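# Release the dolly caster brake without moving the dolly

## Task

Free the dolly's caster brake: push the brake pedal so its end that is not red is the one pressed down. The pedal must stay in that position by itself after the robot lets go. The dolly should not be shifted or rotated from where it started.

## Robot and tools

Robot: two xArm7-style arms with parallel grippers, named left_arm and right_arm. Their root links sit in the scene frame at left_arm (+0.023, +0.388, 0) m, quat_wxyz (+0.999, 0, 0, -0.033), and right_arm (-0.034, -0.427, 0) m, quat_wxyz (+1.000, 0, 0, +0.028).

Scene frame: origin on the table surface midway between the arms, +z up, +x pointing out across the table, +y toward left_arm. The arm names are labels only and do not match the left or right side of any image.

Tool execute_actions takes "actions", a list holding zero or one item, and an optional boolean "pictures".
- Empty list {"actions": []}: no new command; returns the current state together with camera images.
- Motion: {"actions": [{"rows": [[...]], "steps": N}]}. N is 10 to 15 control steps of 1/30 s each (default 15). Each row is used for one step; if rows are fewer than steps, the final row repeats. Every row is one list of 16 numbers covering both arms, always all 16 even if one arm stays still: left_arm waist, shoulder, upper arm roll, elbow, forearm roll, wrist pitch, wrist roll, gripper opening, then the same eight for right_arm. The seven joint values are absolute target angles in radians, in the same form as the Joint positions line, not offsets. Opening runs from -1 (closed) to +1 (fully open).
- Wait: {"actions": [{"steps": N}]} with N up to 300; no new command, returns after N steps counted from the previous result.
- Images only arrive with an empty list or with "pictures": true.

Joint ranges (rad), same order for both arms: waist -6.283..6.283, shoulder -2.059..2.094, upper arm roll -6.283..6.283, elbow -0.192..3.927, forearm roll -6.283..6.283, wrist pitch -1.693..3.142, wrist roll -6.283..6.283. A call is rejected (nothing sent) if a target exceeds a range end by over 0.010 rad and is further out than the joint's last reported angle. Real ends may differ by up to 0.010 rad; targets beyond them are clipped, and a "joint sent to its limit" line may appear, possibly about an earlier action. Missing that line does not prove there is room left.

Motion limits: joint targets move at most 3.14 rad/s with a 0.16 s ramp; all joints of an arm are slowed together so they arrive at once. Per step the sent target stays within 0.623 rad of the measured angle, and targets that would move the gripper more than 70 mm from where it is are scaled back. Far goals therefore need several calls. After a call, the arms keep heading to the last row sent until they nearly stop or a step is HELD. The result of an action is reported 10 steps before it ends; those last steps run afterward.

Result lines: the state line gives, per arm, end_effector_position (m), end_effector_quat_wxyz and linear/angular velocities (m/s, rad/s), all in the scene frame; reported hand position can be off, more so when stretched far. Joint positions and Joint velocities list each arm's seven joints (rad, rad/s) then the finger pad gap (m; 0.084 open). grip_measured is the measured opening on the -1..+1 command scale. "joint command not followed" means the clearance check altered or blocked targets on some steps; HELD marks steps where your row was not (fully) sent.

Gripper: fingers point along gripper +z and close along its y axis. end_effector_position is the pinch point between the closed pads, roughly 2 cm behind the fingertips; closing pushes the tips about 10 mm further along +z. To grasp, command an opening well under grip_measured; more difference means more squeeze (about 24 N per pad max). Fast closing can overshoot force.

Tool zoom_image: {"camera": name, "region": [x0, y0, x1, y1]} in pixels of that camera's last full image, origin top-left, at most 504 by 504. Cameras: cam_head_left, cam_head_right, cam_high, cam_low, cam_left_wrist, cam_right_wrist, all 896x504. Calibrations (K, distortion, T_world_to_cam) are given in OpenCV convention and may be off by a couple of degrees and millimetres; wrist camera poses follow the reported joints.

Tool read_manual: {"section": "licences"}, returns licence text only, no motion.

Tool finished_scene: {"scene": number of the current scene}; ends and grades it, irreversible. The pedal must stay down on its own.

Cautions: do not press the pedal so hard or sideways that the dolly slides or turns; push the non-red end down gently and withdraw. Keep the arms from colliding. Do not knock anything off the table. Contact torque reaching a joint's load limit (N m: waist 44, shoulder 44, upper arm roll 26.4, elbow 26.4, forearm roll 26.4, wrist pitch 17.6, wrist roll 17.6) causes a torque fault: the arm backs off, halts 10 s and skips the call. Holding loads heats motors; a MOTOR HOT line appears from 65 °C and at 80 °C an OVER-TEMPERATURE FAULT brakes the arm until cooled. Brief external tugs on held parts can occur. Move smoothly with little effort.

Each tool is called after "Call:" as name(argument=value, ...), one argument or row to a line, values as JSON.

## Session

Call:
execute_actions(
  actions=[],
)

Scene clock: 0.00 s of 3800.00 s.
left_arm: end_effector_position=(+0.3019, -0.0877, +0.3025) grip_measured=+1.00 end_effector_quat_wxyz=(+0.327, +0.549, +0.758, -0.133) end_effector_velocity=(-0.000, -0.000, +0.000) end_effector_angular_velocity=(+0.000, +0.001, +0.000) | right_arm: end_effector_position=(+0.2181, -0.6187, +0.3781) grip_measured=+1.00 end_effector_quat_wxyz=(+0.110, +0.690, +0.498, +0.514) end_effector_velocity=(+0.000, -0.000, +0.000) end_effector_angular_velocity=(+0.001, -0.002, -0.002)
Joint positions: left_arm=[-0.567 -0.193 -0.411  0.814 -0.158  0.273 -2.817  0.084] | right_arm=[-0.031 -1.371 -0.895  0.539 -0.003  0.992 -1.858  0.084]
Joint velocities: left_arm=[-0.     0.001 -0.     0.001 -0.001  0.002 -0.    -0.   ] | right_arm=[-0.    -0.    -0.001 -0.     0.    -0.002 -0.     0.   ]
Motor temperatures (°C, as the motors report them): left_arm=[33 34 35 31 35 33 35] | right_arm=[34 31 36 31 36 38 34]

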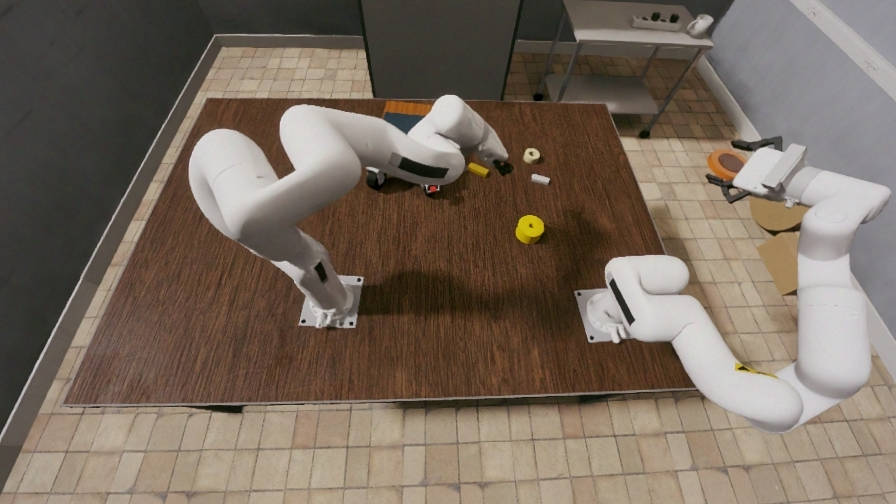

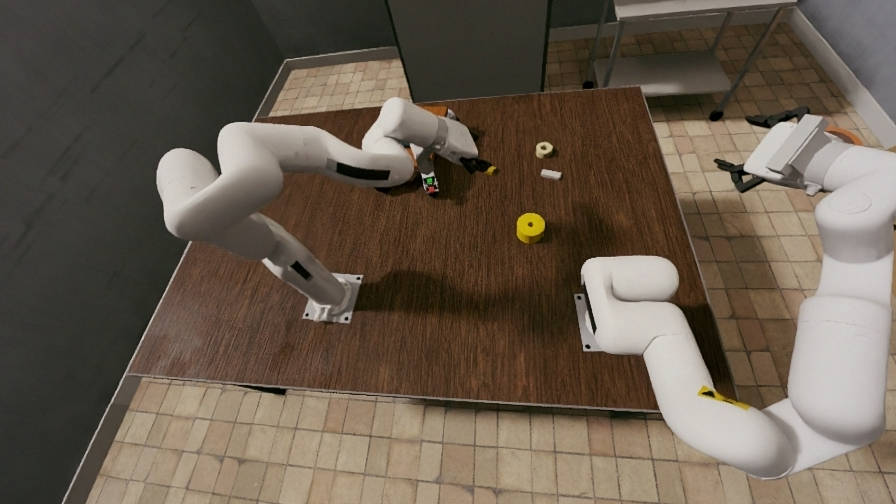

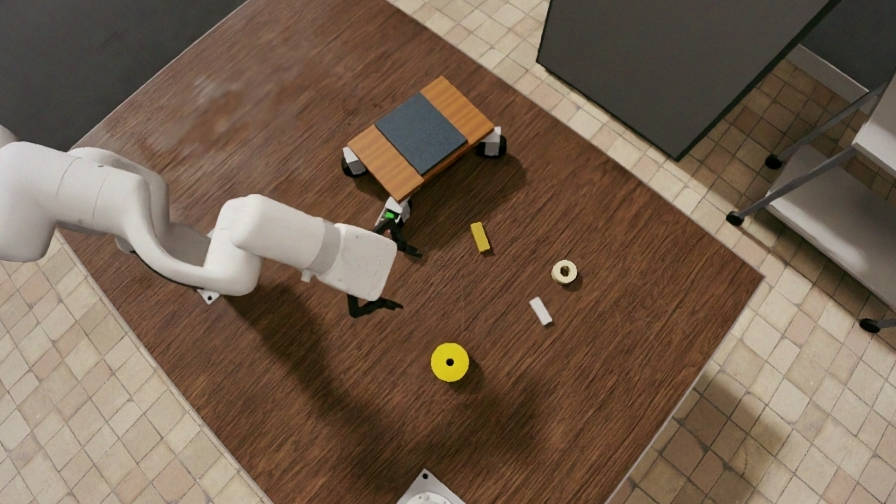

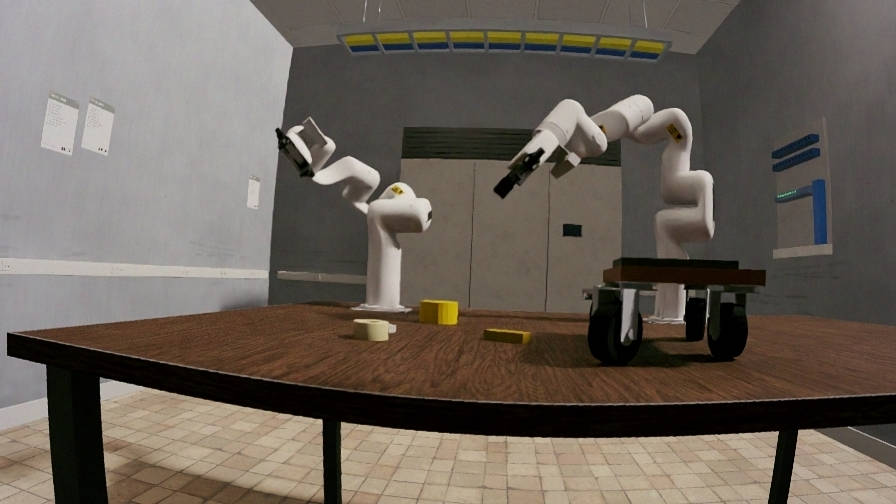

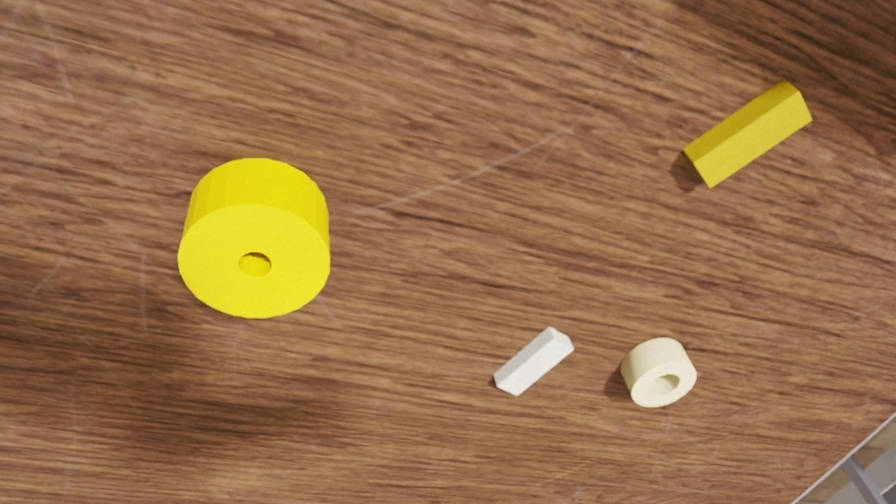

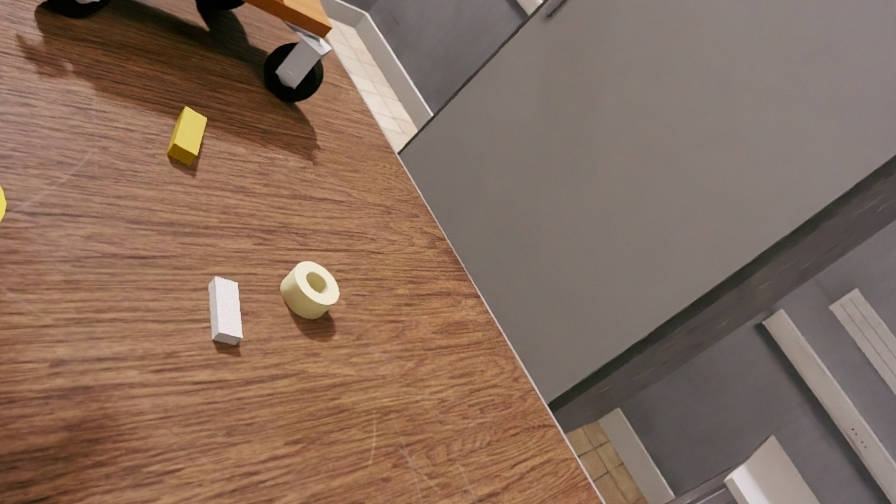

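Call:
zoom_image(
  camera="cam_head_right",
  region=[390, 140, 470, 210],
)

Call:
zoom_image(
  camera="cam_high",
  region=[330, 130, 450, 250],
)

Call:
zoom_image(
  camera="cam_low",
  region=[560, 240, 780, 380],
)

Region (390, 140, 470, 210) of cam_head_right's 896x504 image, scaled by 6.300, with more detail than that image has; it fills the top 441 rows of this view, and the rest is white.

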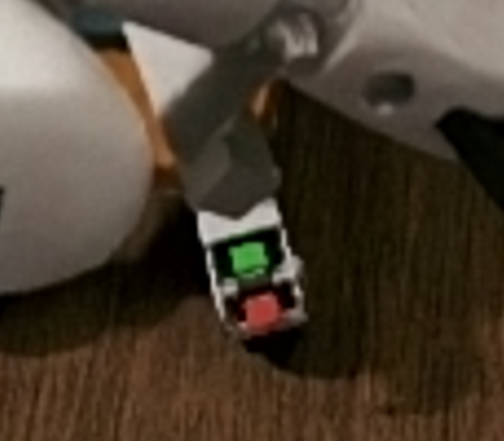

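Region (330, 130, 450, 250) of cam_high's 896x504 image, scaled by 4.200, with more detail than that image has.

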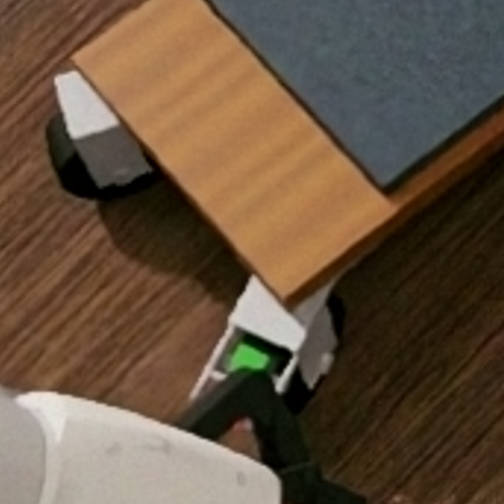

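Region (560, 240, 780, 380) of cam_low's 896x504 image, scaled by 2.291, with more detail than that image has; it fills the top 321 rows of this view, and the rest is white.

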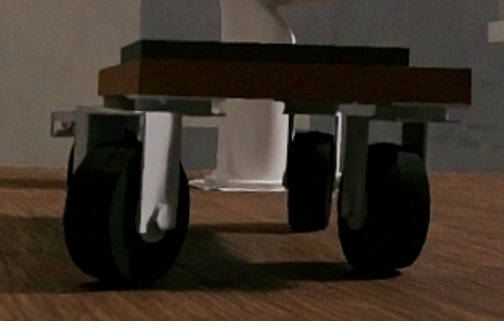

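Call:
execute_actions(
  actions=[
    {"rows":[[-0.568,-0.185,-0.399,0.823,-0.153,0.296,-2.807,-1,-0.031,-1.371,-0.895,0.539,-0.003,0.992,-1.858,1],[-0.569,-0.172,-0.378,0.838,-0.145,0.335,-2.791,-1,-0.031,-1.371,-0.895,0.539,-0.003,0.992,-1.858,1],[-0.571,-0.154,-0.349,0.859,-0.134,0.389,-2.768,-1,-0.031,-1.371,-0.895,0.539,-0.003,0.992,-1.858,1],[-0.573,-0.133,-0.316,0.883,-0.122,0.451,-2.742,-1,-0.031,-1.371,-0.895,0.539,-0.003,0.992,-1.858,1],[-0.575,-0.113,-0.284,0.907,-0.109,0.513,-2.716,-1,-0.031,-1.371,-0.895,0.539,-0.003,0.992,-1.858,1],[-0.577,-0.092,-0.251,0.930,-0.096,0.575,-2.689,-1,-0.031,-1.371,-0.895,0.539,-0.003,0.992,-1.858,1],[-0.579,-0.071,-0.218,0.954,-0.084,0.636,-2.663,-1,-0.031,-1.371,-0.895,0.539,-0.003,0.992,-1.858,1],[-0.581,-0.050,-0.185,0.978,-0.071,0.698,-2.637,-1,-0.031,-1.371,-0.895,0.539,-0.003,0.992,-1.858,1],[-0.583,-0.030,-0.152,1.002,-0.058,0.760,-2.611,-1,-0.031,-1.371,-0.895,0.539,-0.003,0.992,-1.858,1],[-0.585,-0.009,-0.119,1.026,-0.046,0.822,-2.585,-1,-0.031,-1.371,-0.895,0.539,-0.003,0.992,-1.858,1],[-0.587,0.012,-0.086,1.050,-0.033,0.884,-2.559,-1,-0.031,-1.371,-0.895,0.539,-0.003,0.992,-1.858,1],[-0.589,0.030,-0.058,1.071,-0.022,0.938,-2.536,-1,-0.031,-1.371,-0.895,0.539,-0.003,0.992,-1.858,1],[-0.590,0.045,-0.033,1.089,-0.013,0.984,-2.516,-1,-0.031,-1.371,-0.895,0.539,-0.003,0.992,-1.858,1],[-0.591,0.058,-0.012,1.104,-0.005,1.023,-2.500,-1,-0.031,-1.371,-0.895,0.539,-0.003,0.992,-1.858,1],[-0.592,0.066,0,1.1125,0,1.046,-2.49,-1,-0.031,-1.371,-0.895,0.539,-0.003,0.992,-1.858,1]],"steps":15},
  ],
)

Call:
execute_actions(
  actions=[
    {"steps":25},
  ],
  pictures=true,
)

Scene clock: 4.63 s of 3800.00 s.
left_arm: end_effector_position=(+0.3116, -0.0796, +0.2934) grip_measured=+0.21 end_effector_quat_wxyz=(+0.304, +0.559, +0.762, -0.120) end_effector_velocity=(+0.171, +0.143, -0.140) end_effector_angular_velocity=(+0.761, +0.319, -0.030) | right_arm: end_effector_position=(+0.2181, -0.6186, +0.3780) grip_measured=+1.00 end_effector_quat_wxyz=(+0.109, +0.690, +0.498, +0.514) end_effector_velocity=(-0.000, +0.000, -0.000) end_effector_angular_velocity=(-0.001, +0.001, +0.001)
Joint positions: left_arm=[-0.57  -0.173 -0.381  0.838 -0.145  0.335 -2.791  0.053] | right_arm=[-0.031 -1.371 -0.895  0.539 -0.003  0.992 -1.858  0.084]
Joint velocities: left_arm=[-0.033  0.311  0.492  0.364  0.188  0.916  0.386 -0.207] | right_arm=[-0.    -0.     0.    -0.001 -0.001  0.001 -0.001 -0.   ]
Motor temperatures (°C, as the motors report them): left_arm=[33 34 35 32 35 33 35] | right_arm=[34 31 37 32 36 38 34]
Steps of this call (steps 1 to 90: nothing new was sent; then 1.47 s passed at rest; steps 91 to 95: the first 5 steps of this action). Readings (joint positions):
91: left_arm=[-0.567 -0.193 -0.411 0.814 -0.158 0.274 -2.817] | right_arm=[-0.031 -1.371 -0.895 0.539 -0.003 0.992 -1.858]
92: left_arm=[-0.567 -0.192 -0.409 0.816 -0.157 0.278 -2.815] | right_arm=[-0.031 -1.371 -0.895 0.539 -0.003 0.992 -1.858]
94: left_arm=[-0.569 -0.182 -0.395 0.828 -0.151 0.308 -2.802] | right_arm=[-0.031 -1.371 -0.895 0.539 -0.003 0.992 -1.858]
95: the state above

Scene clock: 5.47 s of 3800.00 s.
left_arm: end_effector_position=(+0.4047, +0.0917, +0.2005) grip_measured=-1.00 end_effector_quat_wxyz=(+0.001, +0.610, +0.793, -0.000) end_effector_velocity=(+0.005, +0.010, -0.002) end_effector_angular_velocity=(+0.010, +0.006, +0.016) | right_arm: end_effector_position=(+0.2181, -0.6185, +0.3780) grip_measured=+1.00 end_effector_quat_wxyz=(+0.109, +0.690, +0.498, +0.514) end_effector_velocity=(-0.000, +0.000, -0.000) end_effector_angular_velocity=(-0.000, +0.001, +0.001)
Joint positions: left_arm=[-0.593  0.065 -0.002  1.112 -0.     1.045 -2.49   0.   ] | right_arm=[-0.031 -1.371 -0.895  0.539 -0.003  0.992 -1.858  0.084]
Joint velocities: left_arm=[0.005 0.004 0.017 0.001 0.004 0.007 0.003 0.   ] | right_arm=[-0.    -0.    -0.    -0.    -0.     0.001 -0.     0.   ]
Motor temperatures (°C, as the motors report them): left_arm=[33 34 35 32 35 33 35] | right_arm=[34 31 37 32 36 38 34]
Kept back: nothing.
Steps of this call (steps 1 to 10: the last 10 steps of your previous action; steps 11 to 25: the robot went on to your last target). Readings (joint positions):
1: left_arm=[-0.572 -0.162 -0.362 0.852 -0.138 0.370 -2.776] | right_arm=[-0.031 -1.371 -0.895 0.539 -0.003 0.992 -1.858]
2: left_arm=[-0.573 -0.148 -0.340 0.868 -0.130 0.410 -2.759] | right_arm=[-0.031 -1.371 -0.895 0.539 -0.003 0.992 -1.858]
4: left_arm=[-0.575 -0.116 -0.289 0.903 -0.111 0.501 -2.721] | right_arm=[-0.031 -1.371 -0.895 0.539 -0.003 0.992 -1.858]
8: left_arm=[-0.580 -0.054 -0.190 0.974 -0.074 0.686 -2.642] | right_arm=[-0.031 -1.371 -0.895 0.539 -0.003 0.992 -1.858]
25: the state above
camera_calibration (this result's frames):
cam_left_wrist: T_world_to_cam=[[0.964851, 0.262578, 0.0107136, -0.386215], [0.26273, -0.964721, -0.0169203, 0.0568214], [0.00589278, 0.0191404, -0.999799, 0.322886], [0, 0, 0, 1]] pos_world=[0.355809, 0.150048, 0.32792]
cam_right_wrist: T_world_to_cam=[[0.584855, -0.465196, 0.664483, -0.628799], [0.0354112, -0.803775, -0.593879, -0.21122], [0.810365, 0.370863, -0.453618, 0.353442], [0, 0, 0, 1]] pos_world=[0.088819, -0.593366, 0.452715]

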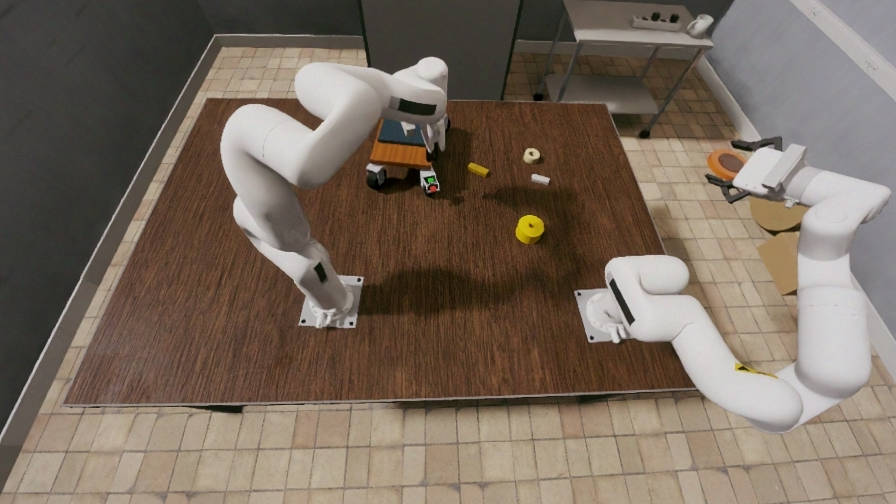

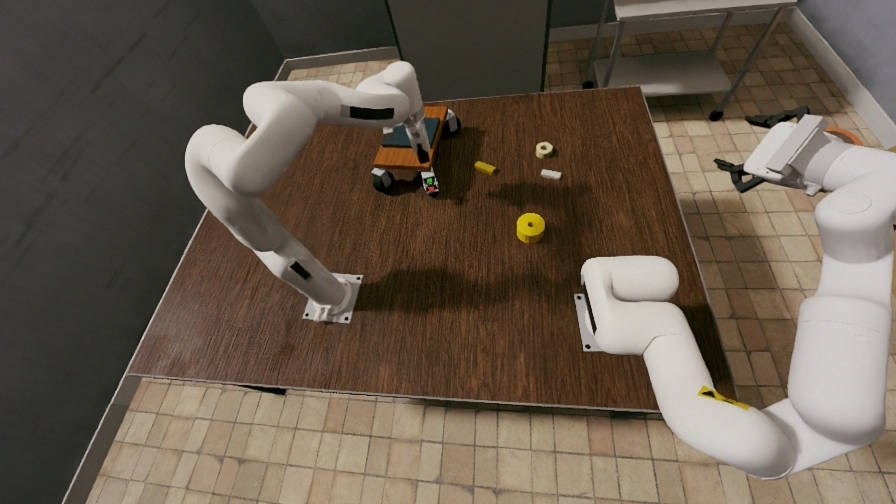

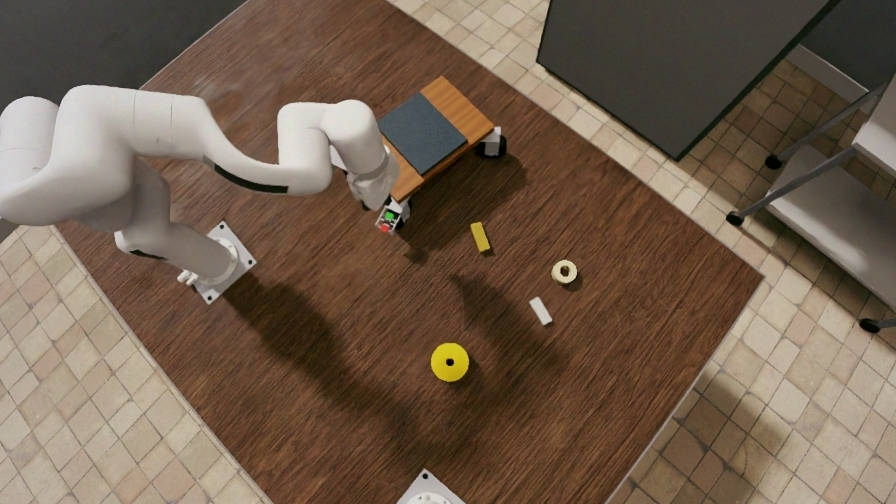

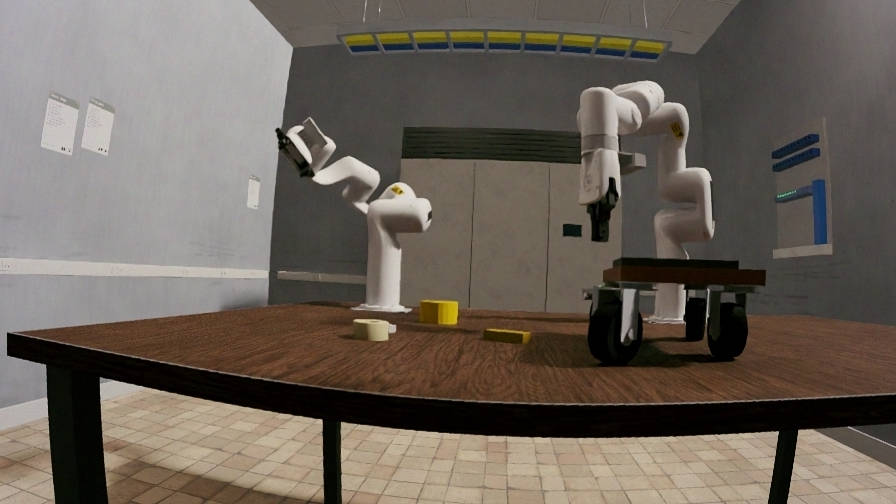

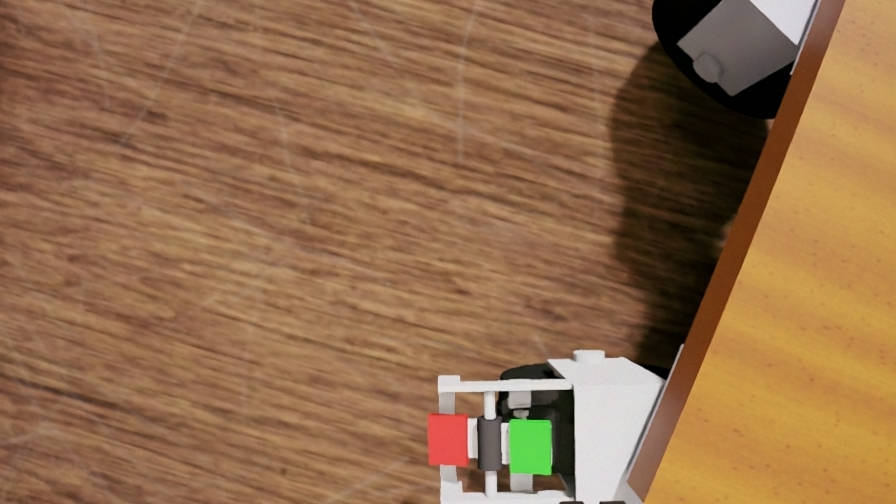

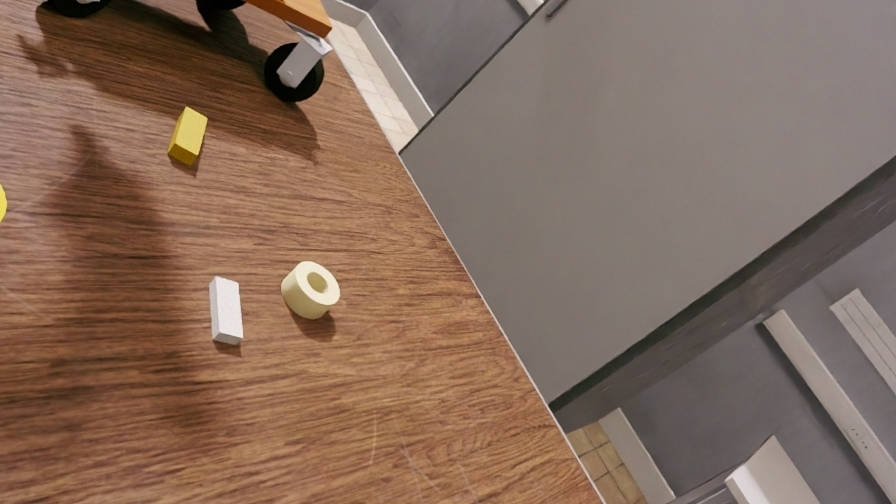

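Call:
zoom_image(
  camera="cam_left_wrist",
  region=[410, 334, 690, 504],
)

Call:
zoom_image(
  camera="cam_low",
  region=[560, 190, 680, 330],
)

Call:
zoom_image(
  camera="cam_high",
  region=[360, 190, 420, 245],
)

Region (410, 334, 690, 504) of cam_left_wrist's 896x504 image, scaled by 1.800, with more detail than that image has; it fills the top 306 rows of this view, and the rest is white.

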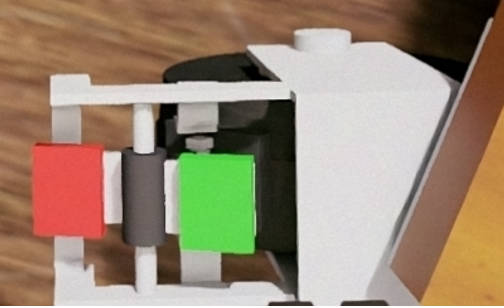

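Region (560, 190, 680, 330) of cam_low's 896x504 image, scaled by 3.600, with more detail than that image has; it fills the left 432 columns of this view, and the rest is white.

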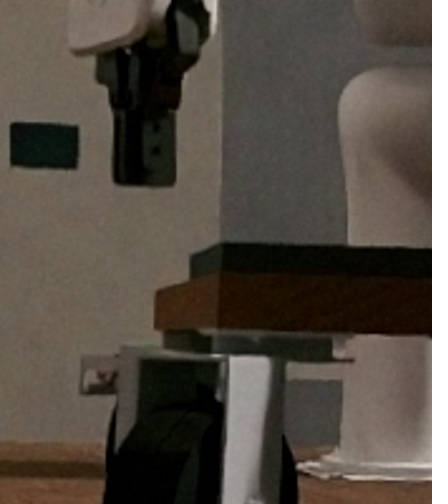

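Region (360, 190, 420, 245) of cam_high's 896x504 image, scaled by 8.400, with more detail than that image has; it fills the top 462 rows of this view, and the rest is white.

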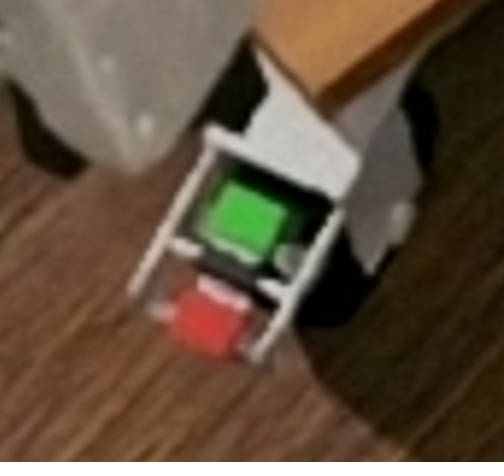

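Call:
execute_actions(
  actions=[
    {"rows":[[-0.592,0.071,0,1.106,0,1.035,-2.492,-1,-0.031,-1.371,-0.895,0.539,-0.003,0.992,-1.858,1],[-0.592,0.082,0,1.094,0,1.012,-2.495,-1,-0.031,-1.371,-0.895,0.539,-0.003,0.992,-1.858,1],[-0.592,0.096,0,1.079,0,0.983,-2.498,-1,-0.031,-1.371,-0.895,0.539,-0.003,0.992,-1.858,1],[-0.592,0.110,0,1.063,0,0.953,-2.502,-1,-0.031,-1.371,-0.895,0.539,-0.003,0.992,-1.858,1],[-0.592,0.124,0,1.048,0,0.924,-2.506,-1,-0.031,-1.371,-0.895,0.539,-0.003,0.992,-1.858,1],[-0.5915,0.138,0,1.032,0,0.894,-2.509,-1,-0.031,-1.371,-0.895,0.539,-0.003,0.992,-1.858,1],[-0.5915,0.152,0,1.017,0,0.865,-2.513,-1,-0.031,-1.371,-0.895,0.539,-0.003,0.992,-1.858,1],[-0.5915,0.163,0,1.004,0,0.841,-2.516,-1,-0.031,-1.371,-0.895,0.539,-0.003,0.992,-1.858,1],[-0.5913,0.171,0,0.995,0,0.824,-2.518,-1,-0.031,-1.371,-0.895,0.539,-0.003,0.992,-1.858,1],[-0.5913,0.1759,0,0.990,0,0.8141,-2.52,-1,-0.031,-1.371,-0.895,0.539,-0.003,0.992,-1.858,1]],"steps":10},
  ],
)

Call:
execute_actions(
  actions=[
    {"steps":22},
  ],
  pictures=true,
)

Call:
zoom_image(
  camera="cam_head_right",
  region=[400, 140, 460, 200],
)

Call:
zoom_image(
  camera="cam_high",
  region=[360, 185, 420, 245],
)

Call:
zoom_image(
  camera="cam_low",
  region=[570, 230, 650, 310],
)

Scene clock: 8.60 s of 3800.00 s.
left_arm: end_effector_position=(+0.4053, +0.0928, +0.2001) grip_measured=-1.00 end_effector_quat_wxyz=(+0.000, +0.609, +0.793, +0.000) end_effector_velocity=(-0.001, +0.000, -0.001) end_effector_angular_velocity=(+0.002, +0.001, -0.002) | right_arm: end_effector_position=(+0.2181, -0.6185, +0.3780) grip_measured=+1.00 end_effector_quat_wxyz=(+0.109, +0.690, +0.498, +0.514) end_effector_velocity=(+0.000, +0.000, +0.000) end_effector_angular_velocity=(-0.000, +0.000, +0.000)
Joint positions: left_arm=[-0.592  0.066  0.     1.113  0.     1.046 -2.49   0.   ] | right_arm=[-0.031 -1.371 -0.895  0.539 -0.003  0.992 -1.858  0.084]
Joint velocities: left_arm=[-0.001 -0.001  0.    -0.002  0.001  0.001  0.     0.   ] | right_arm=[ 0.  0.  0.  0. -0.  0.  0.  0.]
Motor temperatures (°C, as the motors report them): left_arm=[33 34 35 32 35 33 35] | right_arm=[34 31 37 32 36 38 34]
Kept back: the last 10 steps of this action.
Steps of this call (steps 1 to 30: the robot went on to your last target; steps 31 to 90: nothing new was sent; then 0.13 s passed at rest). Readings (joint positions):
1: left_arm=[-0.593 0.065 -0.001 1.112 -0.000 1.045 -2.490] | right_arm=[-0.031 -1.371 -0.895 0.539 -0.003 0.992 -1.858]
2: left_arm=[-0.592 0.065 -0.001 1.112 -0.000 1.046 -2.490] | right_arm=[-0.031 -1.371 -0.895 0.539 -0.003 0.992 -1.858]
4: left_arm=[-0.592 0.066 -0.001 1.112 -0.000 1.046 -2.490] | right_arm=[-0.031 -1.371 -0.895 0.539 -0.003 0.992 -1.858]
8: left_arm=[-0.592 0.066 -0.000 1.112 -0.000 1.046 -2.490] | right_arm=[-0.031 -1.371 -0.895 0.539 -0.003 0.992 -1.858]
90: the state above

Scene clock: 9.33 s of 3800.00 s.
left_arm: end_effector_position=(+0.4044, +0.0939, +0.1169) grip_measured=-1.00 end_effector_quat_wxyz=(+0.001, +0.597, +0.802, -0.000) end_effector_velocity=(-0.004, +0.003, -0.006) end_effector_angular_velocity=(+0.008, +0.011, +0.002) | right_arm: end_effector_position=(+0.2181, -0.6185, +0.3780) grip_measured=+1.00 end_effector_quat_wxyz=(+0.109, +0.690, +0.498, +0.514) end_effector_velocity=(+0.000, +0.000, -0.000) end_effector_angular_velocity=(+0.001, +0.000, +0.001)
Joint positions: left_arm=[-0.591  0.175 -0.     0.991  0.     0.814 -2.52   0.   ] | right_arm=[-0.031 -1.371 -0.895  0.539 -0.003  0.992 -1.858  0.084]
Joint velocities: left_arm=[ 0.     0.005  0.    -0.01  -0.    -0.002 -0.001  0.   ] | right_arm=[ 0.001  0.    -0.    -0.     0.     0.     0.    -0.   ]
Motor temperatures (°C, as the motors report them): left_arm=[33 34 35 33 35 33 35] | right_arm=[34 31 37 32 36 38 34]
Kept back: nothing.
Steps of this call (steps 1 to 10: the last 10 steps of your previous action; steps 11 to 22: the robot went on to your last target). Readings (joint positions):
1: left_arm=[-0.592 0.066 -0.000 1.112 -0.000 1.046 -2.490] | right_arm=[-0.031 -1.371 -0.895 0.539 -0.003 0.992 -1.858]
2: left_arm=[-0.592 0.067 -0.000 1.111 0.000 1.043 -2.491] | right_arm=[-0.031 -1.371 -0.895 0.539 -0.003 0.992 -1.858]
4: left_arm=[-0.592 0.074 -0.000 1.104 0.000 1.024 -2.493] | right_arm=[-0.031 -1.371 -0.895 0.539 -0.003 0.992 -1.858]
8: left_arm=[-0.592 0.115 -0.000 1.057 0.000 0.941 -2.503] | right_arm=[-0.031 -1.371 -0.895 0.539 -0.003 0.992 -1.858]
22: the state above
camera_calibration (this result's frames):
cam_left_wrist: T_world_to_cam=[[0.955764, 0.293934, 0.0108859, -0.384954], [0.294087, -0.955625, -0.0171687, 0.0440676], [0.00535632, 0.0196106, -0.999793, 0.23945], [0, 0, 0, 1]] pos_world=[0.353683, 0.150567, 0.244348]
cam_right_wrist: T_world_to_cam=[[0.584855, -0.465196, 0.664483, -0.628799], [0.0354111, -0.803774, -0.593879, -0.21122], [0.810365, 0.370863, -0.453618, 0.353442], [0, 0, 0, 1]] pos_world=[0.088819, -0.593366, 0.452715]

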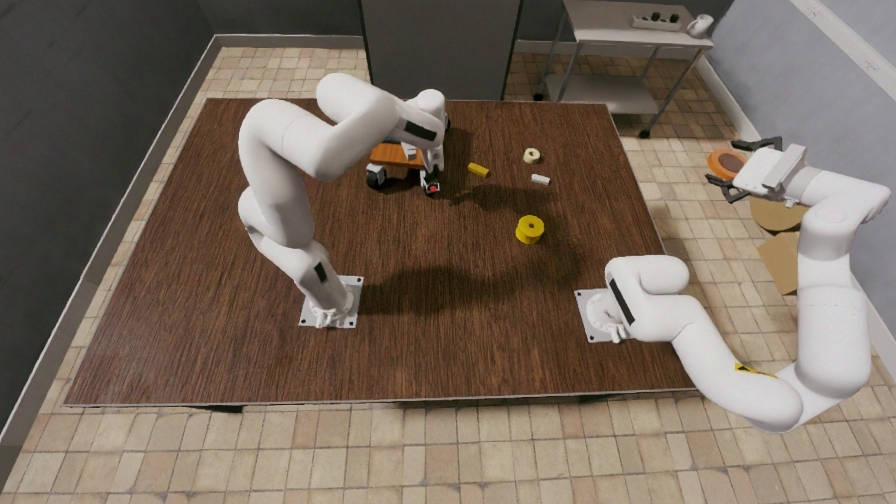

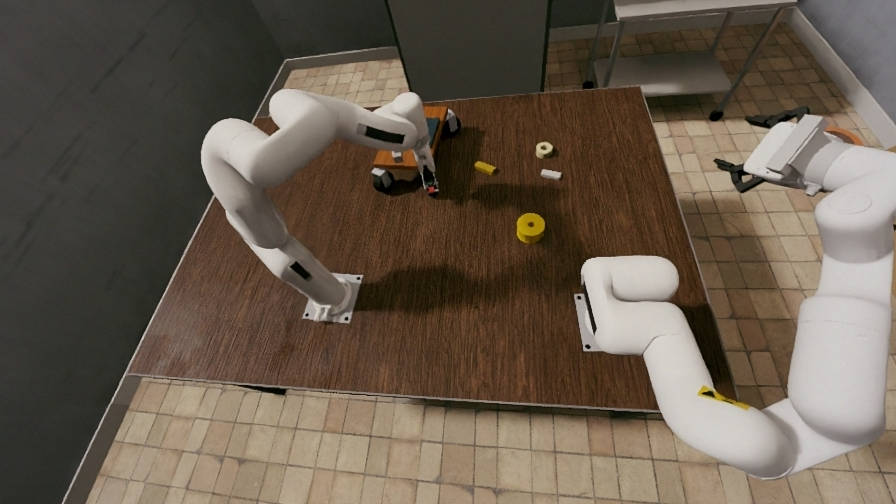

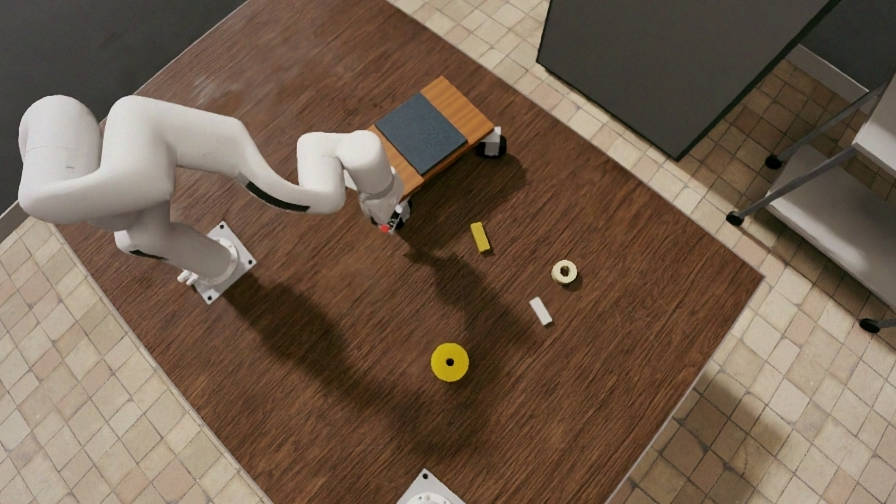

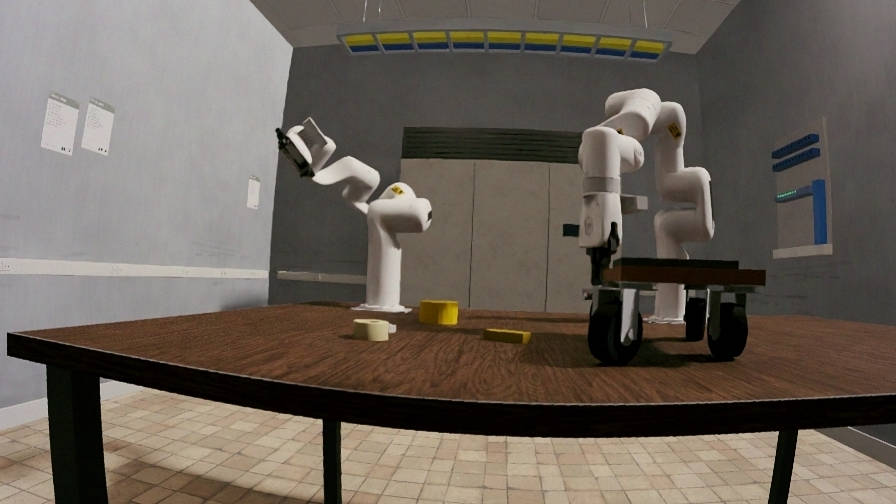

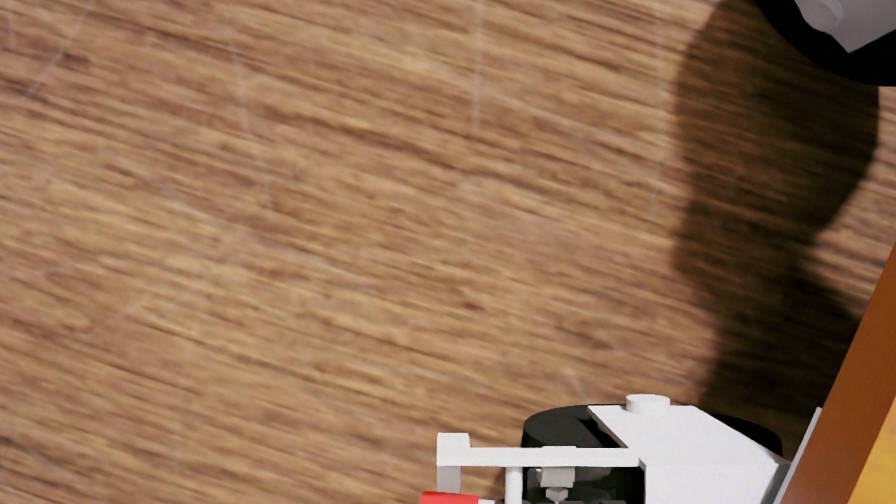

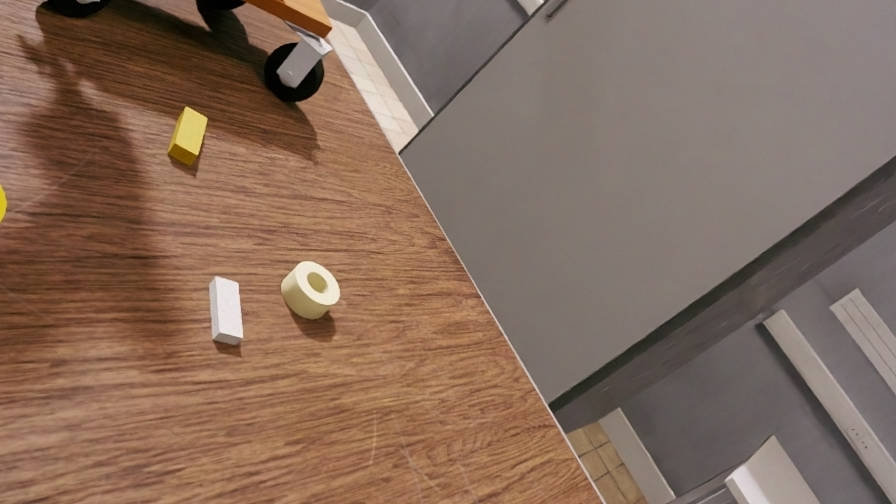

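Region (400, 140, 460, 200) of cam_head_right's 896x504 image, scaled by 8.400, with more detail than that image has.

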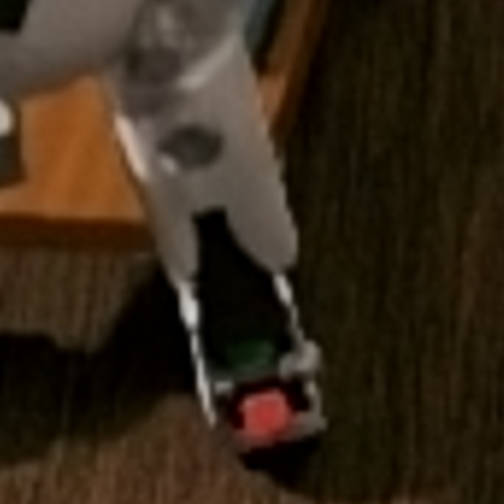

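Region (360, 185, 420, 245) of cam_high's 896x504 image, scaled by 8.400, with more detail than that image has.

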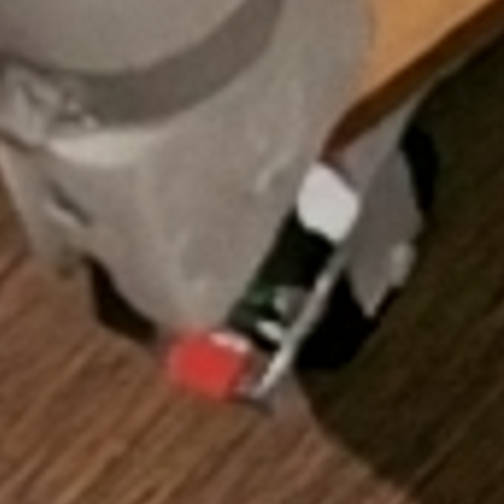

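Region (570, 230, 650, 310) of cam_low's 896x504 image, scaled by 6.300, with more detail than that image has.

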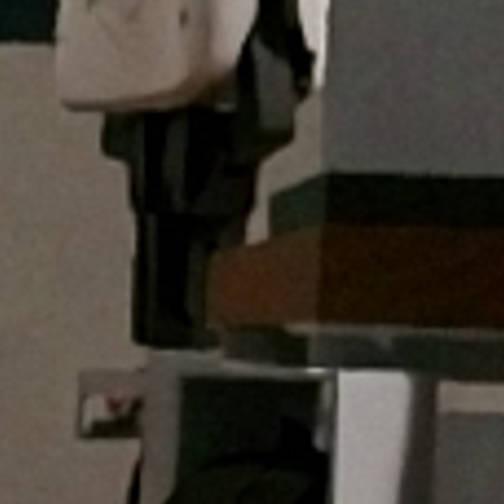

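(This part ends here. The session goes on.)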